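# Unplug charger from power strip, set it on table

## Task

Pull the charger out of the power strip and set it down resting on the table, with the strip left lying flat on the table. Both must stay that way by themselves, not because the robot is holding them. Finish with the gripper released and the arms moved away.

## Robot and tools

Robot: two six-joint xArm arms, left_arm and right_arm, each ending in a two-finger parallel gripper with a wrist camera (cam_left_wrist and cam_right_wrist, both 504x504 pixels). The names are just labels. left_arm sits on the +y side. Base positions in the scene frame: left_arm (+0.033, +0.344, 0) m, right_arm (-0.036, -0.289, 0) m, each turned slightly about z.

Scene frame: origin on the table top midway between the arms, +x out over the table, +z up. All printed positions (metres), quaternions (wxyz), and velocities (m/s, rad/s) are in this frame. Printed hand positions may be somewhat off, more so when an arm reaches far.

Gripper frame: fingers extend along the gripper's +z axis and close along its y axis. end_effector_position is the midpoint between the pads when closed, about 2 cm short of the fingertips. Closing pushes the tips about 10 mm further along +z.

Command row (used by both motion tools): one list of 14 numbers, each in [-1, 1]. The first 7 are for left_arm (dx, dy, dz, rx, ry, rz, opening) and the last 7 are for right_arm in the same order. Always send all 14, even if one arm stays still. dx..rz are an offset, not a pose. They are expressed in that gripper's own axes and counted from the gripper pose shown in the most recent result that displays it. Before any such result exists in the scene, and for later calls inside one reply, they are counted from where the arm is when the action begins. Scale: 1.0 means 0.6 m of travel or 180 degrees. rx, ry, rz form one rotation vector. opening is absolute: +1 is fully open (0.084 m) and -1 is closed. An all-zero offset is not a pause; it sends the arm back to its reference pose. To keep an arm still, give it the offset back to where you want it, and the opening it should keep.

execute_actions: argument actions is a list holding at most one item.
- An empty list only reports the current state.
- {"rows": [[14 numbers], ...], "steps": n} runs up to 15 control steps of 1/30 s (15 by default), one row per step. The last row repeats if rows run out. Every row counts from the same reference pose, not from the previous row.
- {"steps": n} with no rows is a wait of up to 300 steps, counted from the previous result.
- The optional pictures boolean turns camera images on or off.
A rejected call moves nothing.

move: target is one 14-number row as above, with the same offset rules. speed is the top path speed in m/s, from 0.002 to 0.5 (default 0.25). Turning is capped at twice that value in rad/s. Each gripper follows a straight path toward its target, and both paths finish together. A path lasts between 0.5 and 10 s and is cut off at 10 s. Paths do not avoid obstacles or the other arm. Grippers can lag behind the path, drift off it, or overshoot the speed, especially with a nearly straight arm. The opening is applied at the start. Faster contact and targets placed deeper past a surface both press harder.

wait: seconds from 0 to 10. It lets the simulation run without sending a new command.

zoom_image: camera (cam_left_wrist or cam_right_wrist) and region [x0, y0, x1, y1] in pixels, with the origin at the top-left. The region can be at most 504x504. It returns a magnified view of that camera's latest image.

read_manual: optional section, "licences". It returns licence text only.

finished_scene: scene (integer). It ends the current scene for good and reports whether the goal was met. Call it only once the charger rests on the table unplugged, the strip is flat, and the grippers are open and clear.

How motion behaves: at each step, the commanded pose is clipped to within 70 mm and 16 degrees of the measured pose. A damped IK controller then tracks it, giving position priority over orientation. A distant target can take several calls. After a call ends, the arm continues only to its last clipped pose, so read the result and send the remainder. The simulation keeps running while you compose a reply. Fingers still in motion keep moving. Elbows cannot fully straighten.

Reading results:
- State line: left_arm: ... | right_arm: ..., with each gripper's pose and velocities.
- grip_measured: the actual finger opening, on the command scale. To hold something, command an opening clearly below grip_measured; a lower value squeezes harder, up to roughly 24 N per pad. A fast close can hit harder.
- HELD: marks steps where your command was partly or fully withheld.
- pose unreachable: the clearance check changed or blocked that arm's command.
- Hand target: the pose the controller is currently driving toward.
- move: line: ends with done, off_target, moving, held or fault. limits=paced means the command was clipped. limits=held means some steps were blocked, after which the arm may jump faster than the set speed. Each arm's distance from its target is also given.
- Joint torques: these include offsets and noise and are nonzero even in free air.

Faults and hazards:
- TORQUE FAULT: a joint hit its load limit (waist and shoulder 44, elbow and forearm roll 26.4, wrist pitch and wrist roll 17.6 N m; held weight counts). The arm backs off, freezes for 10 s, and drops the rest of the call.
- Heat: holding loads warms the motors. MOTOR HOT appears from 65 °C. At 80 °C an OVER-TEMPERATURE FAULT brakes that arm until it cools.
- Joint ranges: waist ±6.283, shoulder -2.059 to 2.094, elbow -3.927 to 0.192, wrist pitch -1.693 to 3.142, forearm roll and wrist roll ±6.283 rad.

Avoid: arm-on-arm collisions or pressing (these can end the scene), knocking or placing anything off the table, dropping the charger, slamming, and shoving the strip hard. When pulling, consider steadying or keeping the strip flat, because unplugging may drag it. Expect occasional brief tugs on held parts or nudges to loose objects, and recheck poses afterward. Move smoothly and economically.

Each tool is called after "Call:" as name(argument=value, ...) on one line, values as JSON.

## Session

Call:
execute_actions(actions=[])

Scene clock: 0.00 s of 4500.00 s.
left_arm: end_effector_position=(+0.3273, +0.4781, +0.1844) grip_measured=+1.00 end_effector_quat_wxyz=(+0.010, +0.998, -0.050, +0.033) end_effector_velocity=(+0.000, -0.000, +0.000) end_effector_angular_velocity=(-0.001, -0.000, +0.001) | right_arm: end_effector_position=(+0.1582, +0.0972, +0.3665) grip_measured=+1.00 end_effector_quat_wxyz=(-0.541, +0.830, +0.091, -0.105) end_effector_velocity=(-0.001, -0.000, -0.000) end_effector_angular_velocity=(-0.001, +0.003, +0.002)
Joint positions: left_arm=[ 0.591 -0.537 -0.502 -0.058  0.991  0.589  0.084] | right_arm=[ 0.686 -0.555 -0.636  1.296  1.099 -0.156  0.084]
Joint velocities: left_arm=[ 0.    -0.    -0.    -0.002  0.001  0.     0.   ] | right_arm=[ 0.    -0.     0.001  0.     0.002  0.001 -0.   ]
Joint torques (N m, as the arm reports them, + toward a larger angle): no reading
Hand target (left_arm): +0.327, +0.478, +0.184; +0.010, +0.998, -0.050, +0.033
Hand target (right_arm): +0.158, +0.097, +0.366; -0.541, +0.830, +0.091, -0.105

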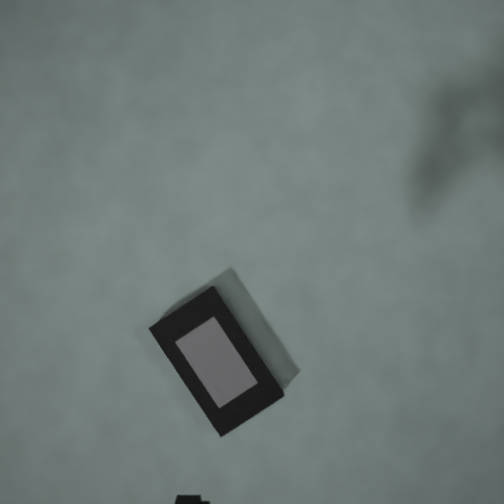

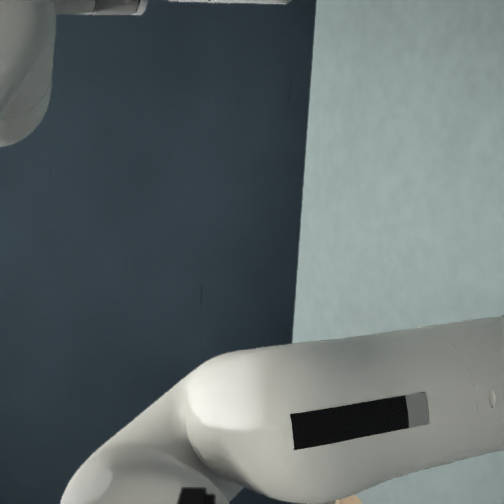

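Call:
move(target=[0,0,-0.2,0,0,0,1,0.166,0.082,-0.578,-0.365,0.071,0.061,1], speed=0.5)

Call:
move(target=[0.113,0.465,-0.228,0.006,-0.021,-0.032,1,0,0,0,0,0,0,1], speed=0.5)

Scene clock: 7.00 s of 4500.00 s.
left_arm: end_effector_position=(+0.3198, +0.4805, +0.3040) grip_measured=+1.00 end_effector_quat_wxyz=(+0.010, +0.998, -0.051, +0.033) end_effector_velocity=(+0.001, +0.000, +0.002) end_effector_angular_velocity=(+0.001, -0.004, +0.000) | right_arm: end_effector_position=(+0.3506, -0.1995, +0.4507) grip_measured=+1.00 end_effector_quat_wxyz=(-0.003, +1.000, +0.001, +0.002) end_effector_velocity=(+0.001, -0.001, -0.000) end_effector_angular_velocity=(-0.012, +0.010, +0.003)
Joint positions: left_arm=[ 0.615 -0.618 -0.792 -0.051  1.363  0.592  0.084] | right_arm=[ 0.241 -0.187 -1.588  0.005  1.769  0.224  0.084]
Joint velocities: left_arm=[ 0.    -0.002 -0.002 -0.001  0.     0.    -0.   ] | right_arm=[ 0.003  0.014 -0.017 -0.01   0.015 -0.002 -0.   ]
Joint torques (N m, as the arm reports them, + toward a larger angle): left_arm=[ -0.33 -10.67 -24.66   0.18  -1.45  -0.35] | right_arm=[  0.72  -9.93 -11.94   0.15  -1.28  -0.17]
Hand target (left_arm): +0.320, +0.480, +0.304; +0.010, +0.998, -0.051, +0.033
Hand target (right_arm): +0.351, -0.200, +0.451; -0.002, +1.000, +0.002, +0.002
Off the commanded pose (left_arm): 0.000 m, 0 deg.
Off the commanded pose (right_arm): 0.001 m, 0 deg.
After step 90, 1.97 s passed at rest.
move: done; limits=paced

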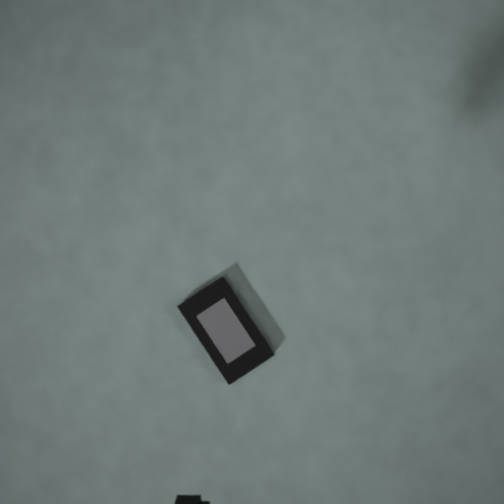

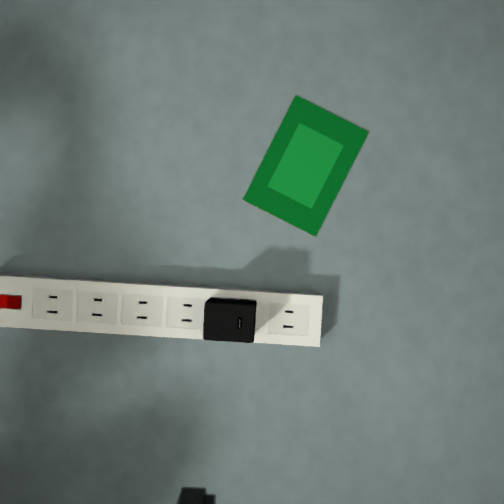

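Scene clock: 8.90 s of 4500.00 s.
left_arm: end_effector_position=(+0.3492, +0.1997, +0.4492) grip_measured=+1.00 end_effector_quat_wxyz=(+0.002, +1.000, -0.001, -0.000) end_effector_velocity=(+0.001, -0.002, +0.001) end_effector_angular_velocity=(+0.007, +0.008, +0.001) | right_arm: end_effector_position=(+0.3506, -0.1995, +0.4507) grip_measured=+1.00 end_effector_quat_wxyz=(-0.003, +1.000, +0.001, +0.002) end_effector_velocity=(+0.000, +0.000, -0.000) end_effector_angular_velocity=(+0.000, -0.001, -0.001)
Joint positions: left_arm=[-0.293 -0.35  -1.434 -0.004  1.783 -0.425  0.084] | right_arm=[ 0.241 -0.187 -1.588  0.005  1.769  0.224  0.084]
Joint velocities: left_arm=[-0.006  0.017 -0.021  0.003  0.014 -0.006  0.   ] | right_arm=[-0.     0.     0.001  0.    -0.002  0.     0.   ]
Joint torques (N m, as the arm reports them, + toward a larger angle): left_arm=[ -0.38 -15.94 -22.81   0.05  -1.11  -0.32] | right_arm=[  0.24  -9.72 -12.16  -0.01  -1.29  -0.04]
Hand target (left_arm): +0.349, +0.199, +0.449; +0.001, +1.000, -0.001, -0.001
Hand target (right_arm): +0.351, -0.200, +0.451; -0.003, +1.000, +0.001, +0.002
Off the commanded pose (left_arm): 0.001 m, 0 deg.
Off the commanded pose (right_arm): 0.000 m, 0 deg.
move: done; limits=paced

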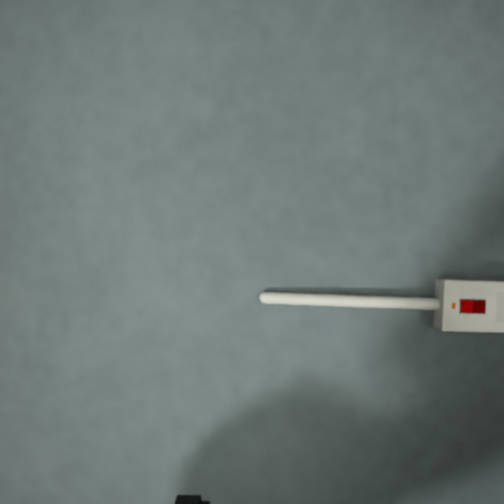

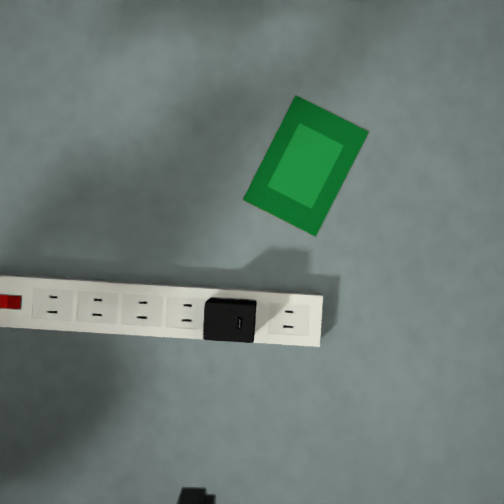

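Call:
move(target=[0.028,0.42,0.46,0,0,-0.48,-1,0.016,-0.085,0.46,0,0,0.52,0.7], speed=0.5)

Scene clock: 16.57 s of 4500.00 s.
left_arm: end_effector_position=(+0.3656, -0.0521, +0.1741) grip_measured=-1.00 end_effector_quat_wxyz=(+0.001, +0.729, +0.684, -0.002) end_effector_velocity=(+0.001, -0.001, -0.003) end_effector_angular_velocity=(+0.008, -0.000, +0.009) | right_arm: end_effector_position=(+0.3610, -0.1480, +0.1752) grip_measured=+0.70 end_effector_quat_wxyz=(-0.004, +0.685, -0.728, -0.001) end_effector_velocity=(-0.000, +0.000, -0.002) end_effector_angular_velocity=(-0.006, -0.002, -0.010)
Joint positions: left_arm=[-0.738  0.194 -1.222 -0.005  1.026 -2.376  0.   ] | right_arm=[ 0.356 -0.125 -0.845  0.005  0.964  1.969  0.073]
Joint velocities: left_arm=[-0.003  0.013 -0.011  0.006  0.004 -0.016  0.   ] | right_arm=[ 0.003  0.003  0.004 -0.008 -0.007  0.018 -0.   ]
Joint torques (N m, as the arm reports them, + toward a larger angle): left_arm=[ -0.52 -32.3  -23.99  -0.14  -1.21  -0.19] | right_arm=[  0.54 -11.21 -12.98   0.02  -1.3    0.12]
Hand target (left_arm): +0.366, -0.052, +0.174; +0.001, +0.729, +0.685, -0.002
Hand target (right_arm): +0.361, -0.148, +0.175; -0.003, +0.685, -0.729, -0.000
Off the commanded pose (left_arm): 0.001 m, 0 deg.
Off the commanded pose (right_arm): 0.001 m, 0 deg.
After step 90, 2.20 s passed at rest.
move: done

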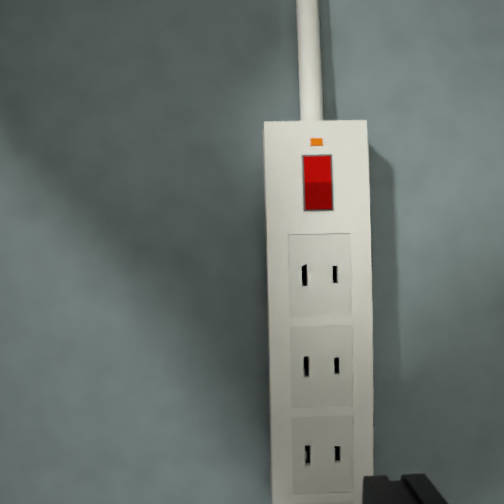

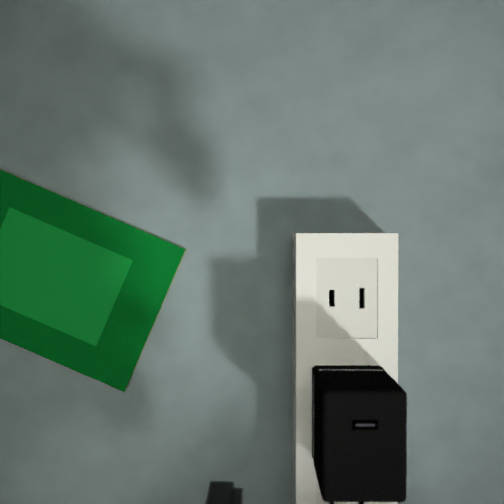

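Call:
move(target=[0.006,0,0.195,0,0,0,-1,-0.008,0.017,0.197,0,0,0,0.7], speed=0.2)

Call:
move(target=[0,0,0.018,0,0,0,-1,0,0,0,0,0,0,0.1], speed=0.02)

Scene clock: 21.57 s of 4500.00 s.
left_arm: end_effector_position=(+0.3659, -0.0489, +0.0575) grip_measured=-1.00 end_effector_quat_wxyz=(+0.001, +0.729, +0.684, -0.002) end_effector_velocity=(+0.000, -0.000, -0.002) end_effector_angular_velocity=(+0.001, +0.001, +0.001) | right_arm: end_effector_position=(+0.3517, -0.1424, +0.0575) grip_measured=+0.70 end_effector_quat_wxyz=(-0.004, +0.685, -0.729, -0.000) end_effector_velocity=(+0.000, +0.000, -0.003) end_effector_angular_velocity=(-0.001, +0.001, +0.001)
Joint positions: left_arm=[-0.734  0.369 -1.097 -0.006  0.725 -2.37   0.   ] | right_arm=[ 0.377  0.087 -0.694  0.006  0.6    1.989  0.073]
Joint velocities: left_arm=[ 0.001  0.005 -0.001 -0.    -0.003  0.     0.   ] | right_arm=[ 0.     0.009 -0.    -0.    -0.007 -0.    -0.   ]
Joint torques (N m, as the arm reports them, + toward a larger angle): left_arm=[  0.15 -34.03 -20.91   0.2   -1.04  -0.5 ] | right_arm=[  0.55 -12.76 -10.87  -0.01  -1.24   0.05]
Hand target (left_arm): +0.366, -0.049, +0.057; +0.001, +0.729, +0.684, -0.002
Hand target (right_arm): +0.352, -0.142, +0.057; -0.003, +0.685, -0.729, -0.000
Off the commanded pose (left_arm): 0.001 m, 0 deg.
Off the commanded pose (right_arm): 0.001 m, 0 deg.
After step 90, 0.67 s passed at rest.
move: done

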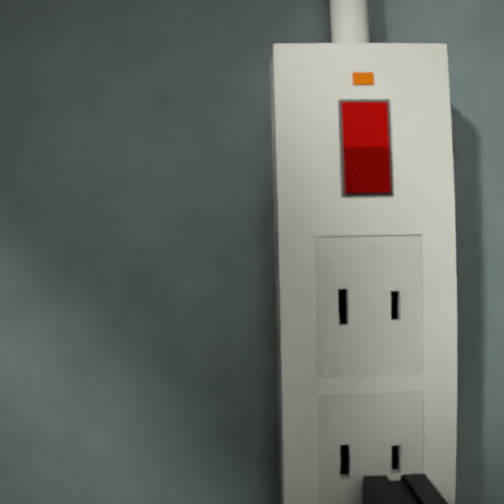

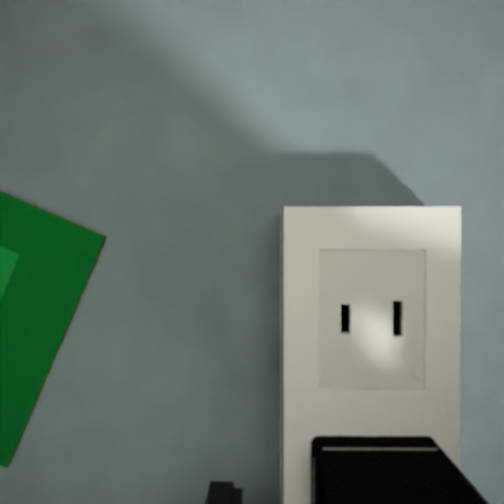

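Scene clock: 22.37 s of 4500.00 s.
left_arm: end_effector_position=(+0.3671, -0.0503, +0.0498) grip_measured=-1.00 end_effector_quat_wxyz=(+0.004, +0.729, +0.684, -0.002) end_effector_velocity=(+0.002, -0.002, -0.001) end_effector_angular_velocity=(-0.009, -0.006, +0.002) | right_arm: end_effector_position=(+0.3517, -0.1424, +0.0575) grip_measured=+0.09 end_effector_quat_wxyz=(-0.004, +0.685, -0.729, -0.000) end_effector_velocity=(-0.000, -0.000, +0.000) end_effector_angular_velocity=(-0.001, +0.002, +0.000)
Joint positions: left_arm=[-0.734  0.387 -1.096 -0.006  0.701 -2.37   0.   ] | right_arm=[ 0.377  0.087 -0.694  0.006  0.6    1.989  0.048]
Joint velocities: left_arm=[ 0.001  0.005 -0.002 -0.002 -0.014  0.     0.   ] | right_arm=[-0.     0.    -0.001 -0.     0.003  0.    -0.   ]
Joint torques (N m, as the arm reports them, + toward a larger angle): left_arm=[ -0.46 -23.21 -14.5    0.05  -1.07  -0.13] | right_arm=[  0.34 -12.74 -10.99   0.11  -1.34  -0.16]
Hand target (left_arm): +0.366, -0.049, +0.047; +0.001, +0.729, +0.684, -0.002
Hand target (right_arm): +0.352, -0.142, +0.057; -0.004, +0.685, -0.729, -0.000
Off the commanded pose (left_arm): 0.004 m, 0 deg.
Off the commanded pose (right_arm): 0.000 m, 0 deg.
move: off_target (left_arm)

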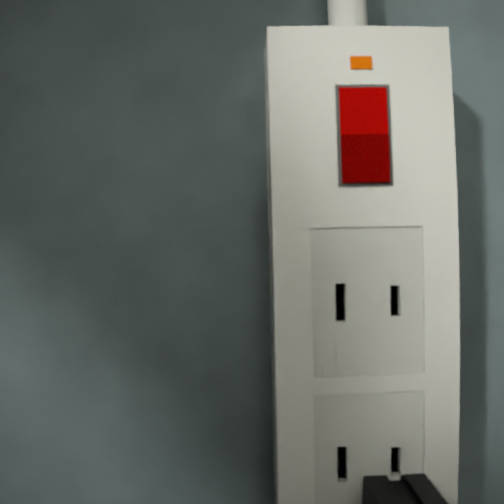

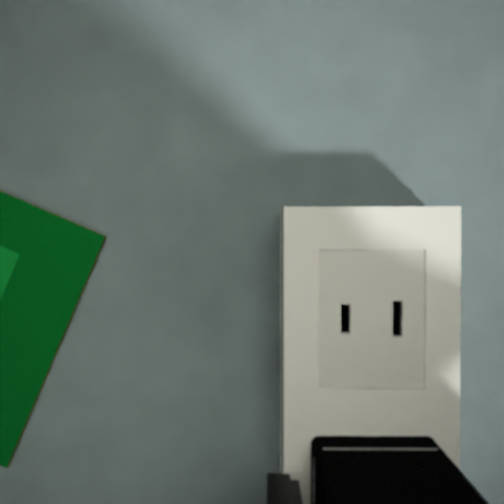

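Call:
execute_actions(actions=[{"rows":[[0,0,0.002,0,0,0,-1,0,-0.007,0,0,0,0,0.1],[0,0,0.002,0,0,0,-1,0,-0.007,0,0,0,0,0.1],[0,0,0.002,0,0,0,-1,0,-0.007,0,0,0,0,0.1],[0,0,0.002,0,0,0,-1,0,-0.007,0,0,0,0,0],[0,0,0.002,0,0,0,-1,0,-0.007,0,0,0,0,-0.1],[0,0,0.002,0,0,0,-1,0,-0.007,0,0,0,0,-0.2],[0,0,0.002,0,0,0,-1,0,-0.007,0,0,0,0,-0.3],[0,0,0.002,0,0,0,-1,0,-0.007,0,0,0,0,-0.4],[0,0,0.002,0,0,0,-1,0,-0.007,0,0,0,0,-0.5],[0,0,0.002,0,0,0,-1,0,-0.007,0,0,0,0,-0.7],[0,0,0.002,0,0,0,-1,0,-0.007,0,0,0,0,-1]]}], pictures=false)

Call:
move(target=[0,0,0.004,0,0,0,-1,0,0,-0.025,0,0,0,-1], speed=0.015)

Scene clock: 29.43 s of 4500.00 s.
left_arm: end_effector_position=(+0.3669, -0.0501, +0.0490) grip_measured=-1.00 end_effector_quat_wxyz=(+0.004, +0.729, +0.684, -0.002) end_effector_velocity=(-0.000, -0.000, +0.000) end_effector_angular_velocity=(-0.000, +0.001, +0.001) | right_arm: end_effector_position=(+0.3563, -0.1425, +0.0580) grip_measured=-0.33 end_effector_quat_wxyz=(-0.004, +0.685, -0.729, -0.000) end_effector_velocity=(+0.000, +0.000, -0.000) end_effector_angular_velocity=(-0.000, +0.003, -0.000)
Joint positions: left_arm=[-0.734  0.388 -1.095 -0.006  0.699 -2.37   0.   ] | right_arm=[ 0.373  0.097 -0.708  0.006  0.603  1.985  0.03 ]
Joint velocities: left_arm=[-0.     0.    -0.001 -0.001  0.001 -0.     0.   ] | right_arm=[-0.     0.002 -0.003  0.001  0.003 -0.001  0.   ]
Joint torques (N m, as the arm reports them, + toward a larger angle): left_arm=[  0.28 -10.14  -5.93  -0.23  -0.31  -0.53] | right_arm=[  0.88 -11.77  -9.78   0.71  -0.75   0.3 ]
Hand target (left_arm): +0.367, -0.050, +0.049; +0.004, +0.729, +0.684, -0.002
Hand target (right_arm): +0.356, -0.143, +0.058; -0.004, +0.685, -0.729, -0.000
Off the commanded pose (left_arm): 0.000 m, 0 deg.
Off the commanded pose (right_arm): 0.001 m, 0 deg.
Steps of this call (steps 1 to 90: nothing new was sent; then 3.57 s passed at rest; steps 91 to 105: all 15 steps of this action). Readings (end_effector_position):
91: left_arm (+0.3667, -0.0498, +0.0488) | right_arm (+0.3517, -0.1424, +0.0575)
92: left_arm (+0.3667, -0.0499, +0.0488) | right_arm (+0.3519, -0.1424, +0.0575)
94: left_arm (+0.3668, -0.0499, +0.0488) | right_arm (+0.3531, -0.1425, +0.0575)
98: left_arm (+0.3668, -0.0500, +0.0489) | right_arm (+0.3550, -0.1426, +0.0575)
105: the state above

Scene clock: 30.97 s of 4500.00 s.
left_arm: end_effector_position=(+0.3677, -0.0508, +0.0488) grip_measured=-1.00 end_effector_quat_wxyz=(+0.006, +0.729, +0.684, -0.002) end_effector_velocity=(-0.000, +0.000, +0.000) end_effector_angular_velocity=(+0.000, -0.001, -0.002) | right_arm: end_effector_position=(+0.3561, -0.1426, +0.0726) grip_measured=-0.33 end_effector_quat_wxyz=(-0.004, +0.685, -0.729, -0.000) end_effector_velocity=(+0.001, +0.001, +0.004) end_effector_angular_velocity=(+0.001, -0.004, +0.001)
Joint positions: left_arm=[-0.734  0.389 -1.095 -0.006  0.693 -2.37   0.   ] | right_arm=[ 0.373  0.06  -0.716  0.006  0.648  1.985  0.03 ]
Joint velocities: left_arm=[-0.    -0.001  0.001  0.002 -0.001  0.     0.   ] | right_arm=[ 0.    -0.006 -0.004 -0.     0.007 -0.001  0.   ]
Joint torques (N m, as the arm reports them, + toward a larger angle): left_arm=[ 0.74 -7.38 -3.61  0.24 -0.09 -0.24] | right_arm=[  1.49 -15.07 -13.95   0.44  -3.04  -0.05]
Hand target (left_arm): +0.367, -0.050, +0.047; +0.004, +0.729, +0.684, -0.002
Hand target (right_arm): +0.356, -0.143, +0.073; -0.004, +0.685, -0.729, -0.000
Off the commanded pose (left_arm): 0.002 m, 0 deg.
Off the commanded pose (right_arm): 0.000 m, 0 deg.
move: done

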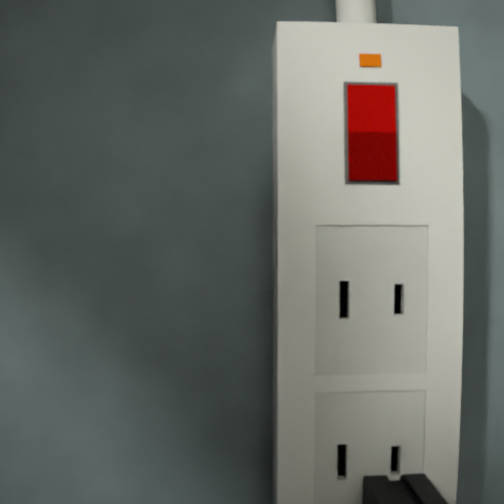

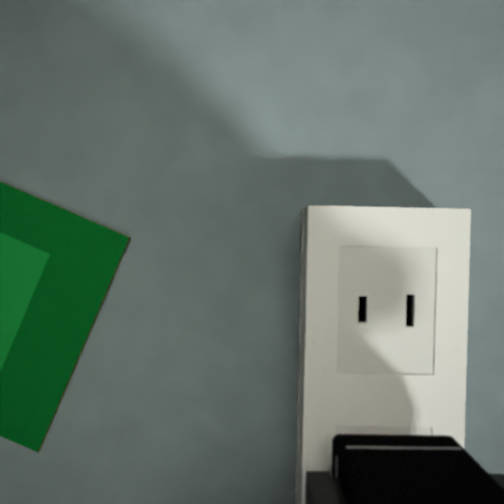

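Call:
move(target=[0,0,0,0,0,0,-1,0,0,-0.045,0,0,0,-1], speed=0.04)

Call:
move(target=[0.25,0,-0.2,0,0,0,-1,0.36,-0.03,-0.03,0,0,-0.47,-1], speed=0.5)

Call:
move(target=[0,0,0,0,0,0,-1,0.12,0,0.115,0,0.333,0,-1], speed=0.4)

Scene clock: 36.47 s of 4500.00 s.
left_arm: end_effector_position=(+0.3677, -0.0509, +0.0489) grip_measured=-1.00 end_effector_quat_wxyz=(+0.006, +0.729, +0.684, -0.002) end_effector_velocity=(-0.000, -0.000, -0.000) end_effector_angular_velocity=(-0.000, +0.000, -0.000) | right_arm: end_effector_position=(+0.3559, -0.1426, +0.0991) grip_measured=-0.33 end_effector_quat_wxyz=(-0.004, +0.685, -0.729, -0.000) end_effector_velocity=(-0.001, -0.000, +0.003) end_effector_angular_velocity=(-0.001, +0.001, +0.001)
Joint positions: left_arm=[-0.734  0.389 -1.095 -0.006  0.693 -2.37   0.   ] | right_arm=[ 0.373 -0.002 -0.735  0.006  0.73   1.985  0.03 ]
Joint velocities: left_arm=[-0.  0. -0. -0. -0. -0.  0.] | right_arm=[ 0.    -0.007 -0.002 -0.     0.01  -0.    -0.   ]
Joint torques (N m, as the arm reports them, + toward a larger angle): left_arm=[ -0.91 -10.99  -5.03   0.26   0.42  -0.49] | right_arm=[  0.47 -12.43 -12.24   0.04  -1.21  -0.23]
Hand target (left_arm): +0.368, -0.051, +0.049; +0.006, +0.729, +0.684, -0.002
Hand target (right_arm): +0.356, -0.143, +0.100; -0.004, +0.685, -0.729, -0.000
Off the commanded pose (left_arm): 0.000 m, 0 deg.
Off the commanded pose (right_arm): 0.000 m, 0 deg.
After step 90, 1.43 s passed at rest.
move: done

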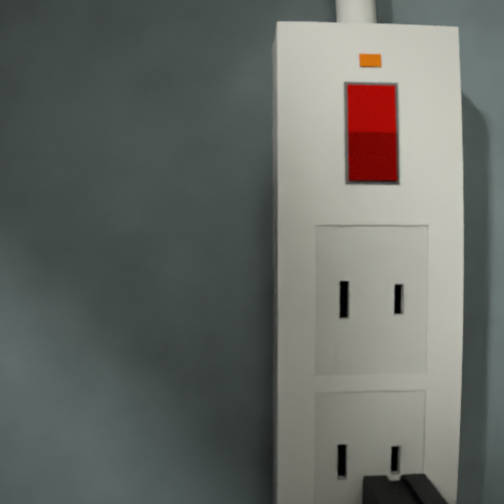

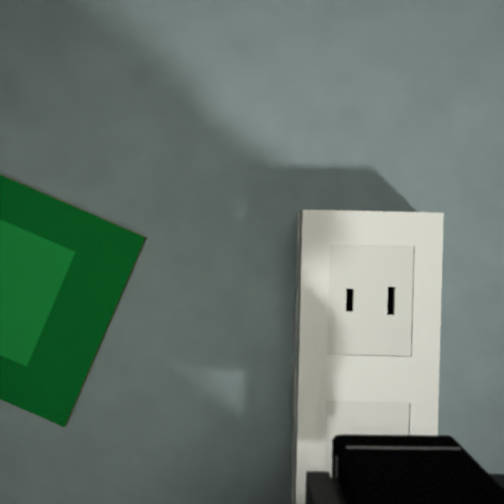

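Scene clock: 38.83 s of 4500.00 s.
left_arm: end_effector_position=(+0.3766, +0.0999, +0.1672) grip_measured=-1.00 end_effector_quat_wxyz=(+0.006, +0.729, +0.684, -0.002) end_effector_velocity=(-0.000, +0.000, +0.001) end_effector_angular_velocity=(-0.002, +0.001, +0.001) | right_arm: end_effector_position=(+0.3613, -0.3588, +0.1160) grip_measured=-0.33 end_effector_quat_wxyz=(-0.003, +0.997, -0.078, +0.003) end_effector_velocity=(+0.001, -0.001, +0.000) end_effector_angular_velocity=(+0.013, +0.002, +0.009)
Joint positions: left_arm=[-0.482 -0.118 -0.826 -0.008  0.933 -2.118  0.   ] | right_arm=[-0.16  -0.085 -0.699  0.011  0.778 -0.027  0.03 ]
Joint velocities: left_arm=[ 0.001 -0.002  0.001 -0.002  0.002  0.001  0.   ] | right_arm=[-0.007  0.005 -0.008  0.017  0.007 -0.029 -0.   ]
Joint torques (N m, as the arm reports them, + toward a larger angle): left_arm=[  0.21 -22.82 -23.62  -0.05  -1.14  -0.36] | right_arm=[  0.77 -11.43 -12.18   0.38  -1.38  -0.07]
Hand target (left_arm): +0.377, +0.100, +0.167; +0.006, +0.729, +0.684, -0.002
Hand target (right_arm): +0.361, -0.359, +0.116; -0.004, +0.997, -0.078, +0.003
Off the commanded pose (left_arm): 0.000 m, 0 deg.
Off the commanded pose (right_arm): 0.001 m, 0 deg.
move: done; limits=paced

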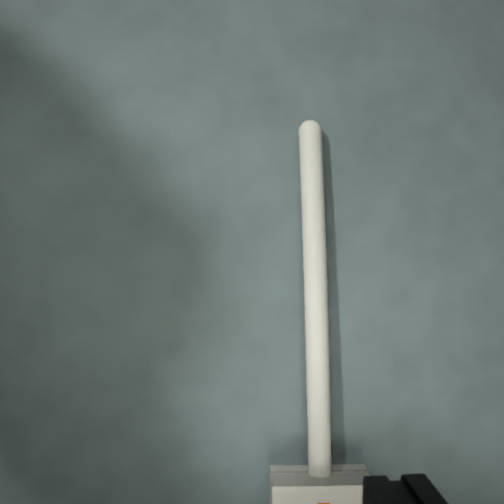

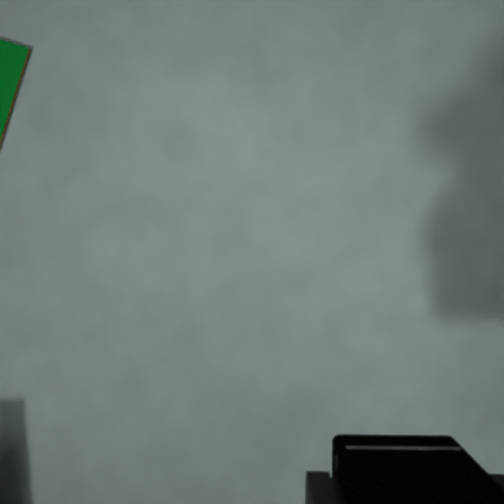

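Scene clock: 41.23 s of 4500.00 s.
left_arm: end_effector_position=(+0.3766, +0.0999, +0.1672) grip_measured=-1.00 end_effector_quat_wxyz=(+0.006, +0.729, +0.684, -0.002) end_effector_velocity=(-0.000, +0.000, -0.000) end_effector_angular_velocity=(+0.001, +0.000, +0.000) | right_arm: end_effector_position=(+0.4325, -0.3705, +0.0480) grip_measured=-0.33 end_effector_quat_wxyz=(+0.037, +0.862, -0.069, +0.500) end_effector_velocity=(+0.001, -0.000, -0.001) end_effector_angular_velocity=(-0.002, -0.013, +0.002)
Joint positions: left_arm=[-0.482 -0.118 -0.826 -0.008  0.933 -2.118  0.   ] | right_arm=[-0.173  0.663 -0.447 -0.032 -1.267 -0.001  0.03 ]
Joint velocities: left_arm=[ 0.     0.     0.001  0.    -0.     0.     0.   ] | right_arm=[-0.002  0.018 -0.009 -0.003 -0.022 -0.001 -0.   ]
Joint torques (N m, as the arm reports them, + toward a larger angle): left_arm=[ -0.29 -22.79 -23.36   0.25  -1.23  -0.31] | right_arm=[  0.79 -13.68  -3.56   0.48  -2.25   0.1 ]
Hand target (left_arm): +0.377, +0.100, +0.167; +0.006, +0.729, +0.684, -0.002
Hand target (right_arm): +0.433, -0.371, +0.048; +0.037, +0.862, -0.069, +0.501
Off the commanded pose (left_arm): 0.000 m, 0 deg.
Off the commanded pose (right_arm): 0.001 m, 0 deg.
move: done; limits=paced

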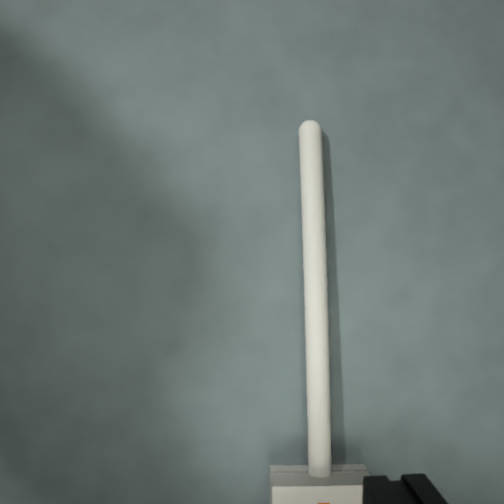

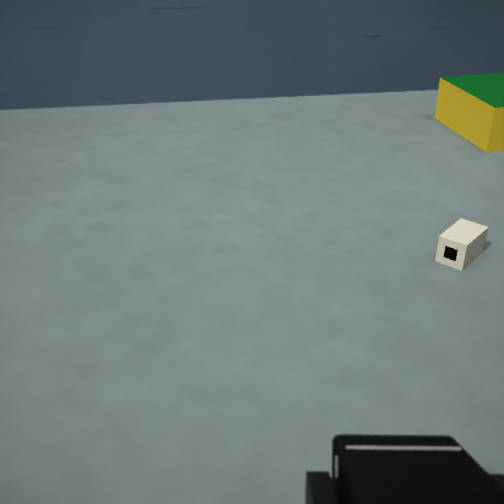

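Call:
move(target=[0,0,0,0,0,0,-1,-0.022,0,0.0125,0,0,0,-1], speed=0.03)

Call:
execute_actions(actions=[{"rows":[[0,0,0,0,0,0,-1,0,0,0,0,0,0,-0.3],[0,0,0,0,0,0,-1,0,0,0,0,0,0,-0.25],[0,0,0,0,0,0,-1,0,0,0,0,0,0,-0.2],[0,0,0,0,0,0,-1,0,0,0,0,0,0,-0.1],[0,0,0,0,0,0,-1,0,0,0,0,0,0,0.6]],"steps":12}], pictures=false)

Call:
move(target=[0,0,0,0,0,0,-1,0.19,0,-0.19,0,-0.333,0,0.6], speed=0.4)

Scene clock: 45.70 s of 4500.00 s.
left_arm: end_effector_position=(+0.3766, +0.0999, +0.1672) grip_measured=-1.00 end_effector_quat_wxyz=(+0.006, +0.729, +0.684, -0.002) end_effector_velocity=(-0.000, +0.000, -0.000) end_effector_angular_velocity=(+0.000, +0.001, +0.000) | right_arm: end_effector_position=(+0.4324, -0.3704, +0.0332) grip_measured=-0.33 end_effector_quat_wxyz=(+0.037, +0.862, -0.069, +0.500) end_effector_velocity=(+0.001, -0.000, -0.002) end_effector_angular_velocity=(-0.001, -0.003, -0.000)
Joint positions: left_arm=[-0.482 -0.118 -0.826 -0.008  0.933 -2.118  0.   ] | right_arm=[-0.173  0.73  -0.478 -0.031 -1.302 -0.002  0.03 ]
Joint velocities: left_arm=[-0.    -0.     0.    -0.001  0.001 -0.     0.   ] | right_arm=[ 0.     0.014 -0.008  0.    -0.009 -0.001  0.   ]
Joint torques (N m, as the arm reports them, + toward a larger angle): left_arm=[ -0.75 -23.   -23.23  -0.09  -0.93  -0.31] | right_arm=[  0.23 -13.96  -2.74   0.41  -2.42  -0.01]
Hand target (left_arm): +0.377, +0.100, +0.167; +0.006, +0.729, +0.684, -0.002
Hand target (right_arm): +0.432, -0.370, +0.033; +0.037, +0.862, -0.069, +0.500
Off the commanded pose (left_arm): 0.000 m, 0 deg.
Off the commanded pose (right_arm): 0.000 m, 0 deg.
After step 90, 0.60 s passed at rest.
move: done

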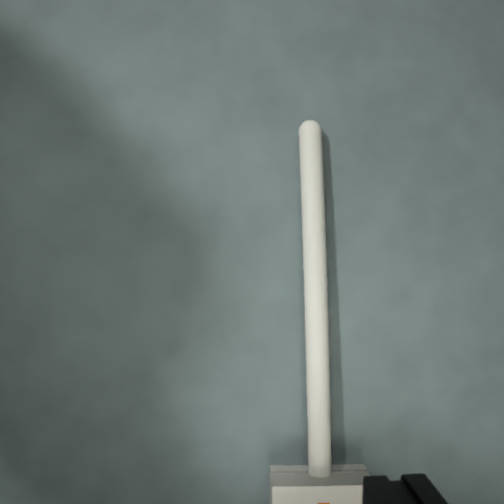

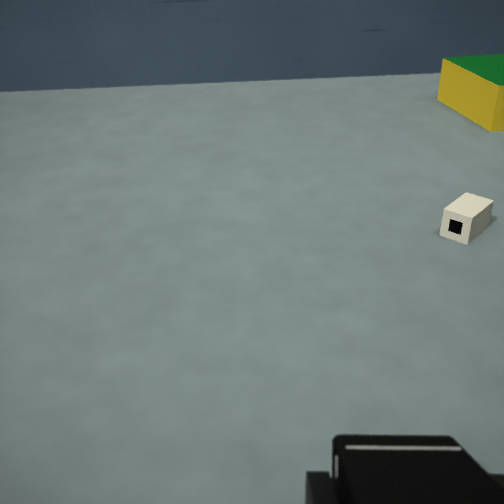

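Scene clock: 46.10 s of 4500.00 s.
left_arm: end_effector_position=(+0.3766, +0.0999, +0.1672) grip_measured=-1.00 end_effector_quat_wxyz=(+0.006, +0.729, +0.684, -0.002) end_effector_velocity=(+0.000, -0.000, +0.000) end_effector_angular_velocity=(-0.000, -0.001, -0.000) | right_arm: end_effector_position=(+0.4325, -0.3704, +0.0334) grip_measured=+0.56 end_effector_quat_wxyz=(+0.037, +0.862, -0.069, +0.500) end_effector_velocity=(-0.001, +0.000, -0.000) end_effector_angular_velocity=(+0.000, +0.001, -0.000)
Joint positions: left_arm=[-0.482 -0.118 -0.826 -0.008  0.933 -2.118  0.   ] | right_arm=[-0.173  0.73  -0.478 -0.031 -1.303 -0.002  0.067]
Joint velocities: left_arm=[ 0.    -0.001 -0.     0.     0.     0.     0.   ] | right_arm=[-0.     0.     0.002 -0.    -0.001  0.     0.02 ]
Joint torques (N m, as the arm reports them, + toward a larger angle): left_arm=[ -0.17 -23.06 -23.29   0.19  -1.08  -0.2 ] | right_arm=[  0.56 -12.92  -2.89   0.54  -2.37  -0.14]
Hand target (left_arm): +0.377, +0.100, +0.167; +0.006, +0.729, +0.684, -0.002
Hand target (right_arm): +0.432, -0.370, +0.033; +0.037, +0.862, -0.069, +0.500
Off the commanded pose (left_arm): 0.000 m, 0 deg.
Off the commanded pose (right_arm): 0.000 m, 0 deg.
Steps of this call (steps 1 to 12: all 12 steps of this action). Readings (end_effector_position):
1: left_arm (+0.3766, +0.0999, +0.1672) | right_arm (+0.4324, -0.3704, +0.0332)
2: left_arm (+0.3766, +0.0999, +0.1672) | right_arm (+0.4324, -0.3704, +0.0331)
4: left_arm (+0.3766, +0.0999, +0.1672) | right_arm (+0.4324, -0.3704, +0.0331)
8: left_arm (+0.3766, +0.0999, +0.1672) | right_arm (+0.4326, -0.3704, +0.0335)
12: the state above

Scene clock: 48.90 s of 4500.00 s.
left_arm: end_effector_position=(+0.3766, +0.0999, +0.1672) grip_measured=-1.00 end_effector_quat_wxyz=(+0.006, +0.729, +0.684, -0.002) end_effector_velocity=(+0.000, -0.001, +0.000) end_effector_angular_velocity=(-0.002, -0.001, +0.000) | right_arm: end_effector_position=(+0.3909, -0.3636, +0.1884) grip_measured=+0.59 end_effector_quat_wxyz=(-0.004, +0.997, -0.078, +0.004) end_effector_velocity=(+0.000, -0.000, -0.000) end_effector_angular_velocity=(+0.003, +0.017, +0.001)
Joint positions: left_arm=[-0.482 -0.118 -0.826 -0.008  0.933 -2.118  0.   ] | right_arm=[-0.16  -0.102 -0.909  0.009  1.005 -0.024  0.069]
Joint velocities: left_arm=[-0.001  0.    -0.    -0.002 -0.002 -0.     0.   ] | right_arm=[-0.001  0.015 -0.019  0.     0.021 -0.001 -0.   ]
Joint torques (N m, as the arm reports them, + toward a larger angle): left_arm=[ -0.52 -22.98 -23.06   0.07  -1.13  -0.14] | right_arm=[  0.81 -11.66 -13.19  -0.08  -1.29   0.06]
Hand target (left_arm): +0.377, +0.100, +0.167; +0.006, +0.729, +0.684, -0.002
Hand target (right_arm): +0.391, -0.364, +0.188; -0.004, +0.997, -0.078, +0.003
Off the commanded pose (left_arm): 0.000 m, 0 deg.
Off the commanded pose (right_arm): 0.001 m, 0 deg.
move: done; limits=paced

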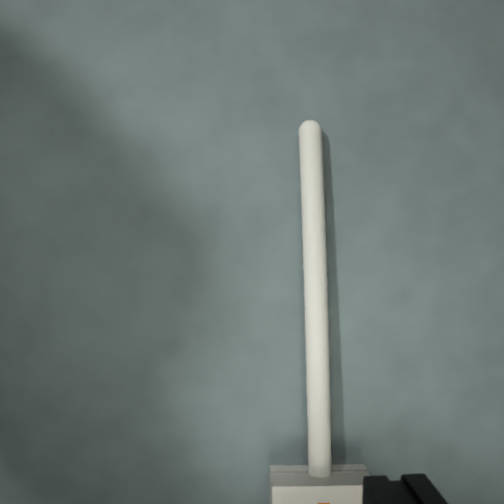

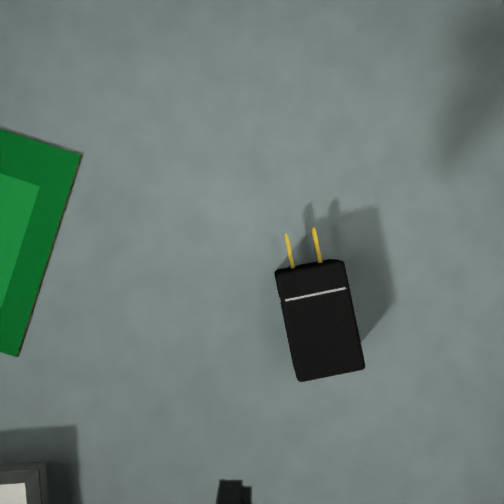

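Call:
finished_scene(scene=2)

The scene is finished: the task was done.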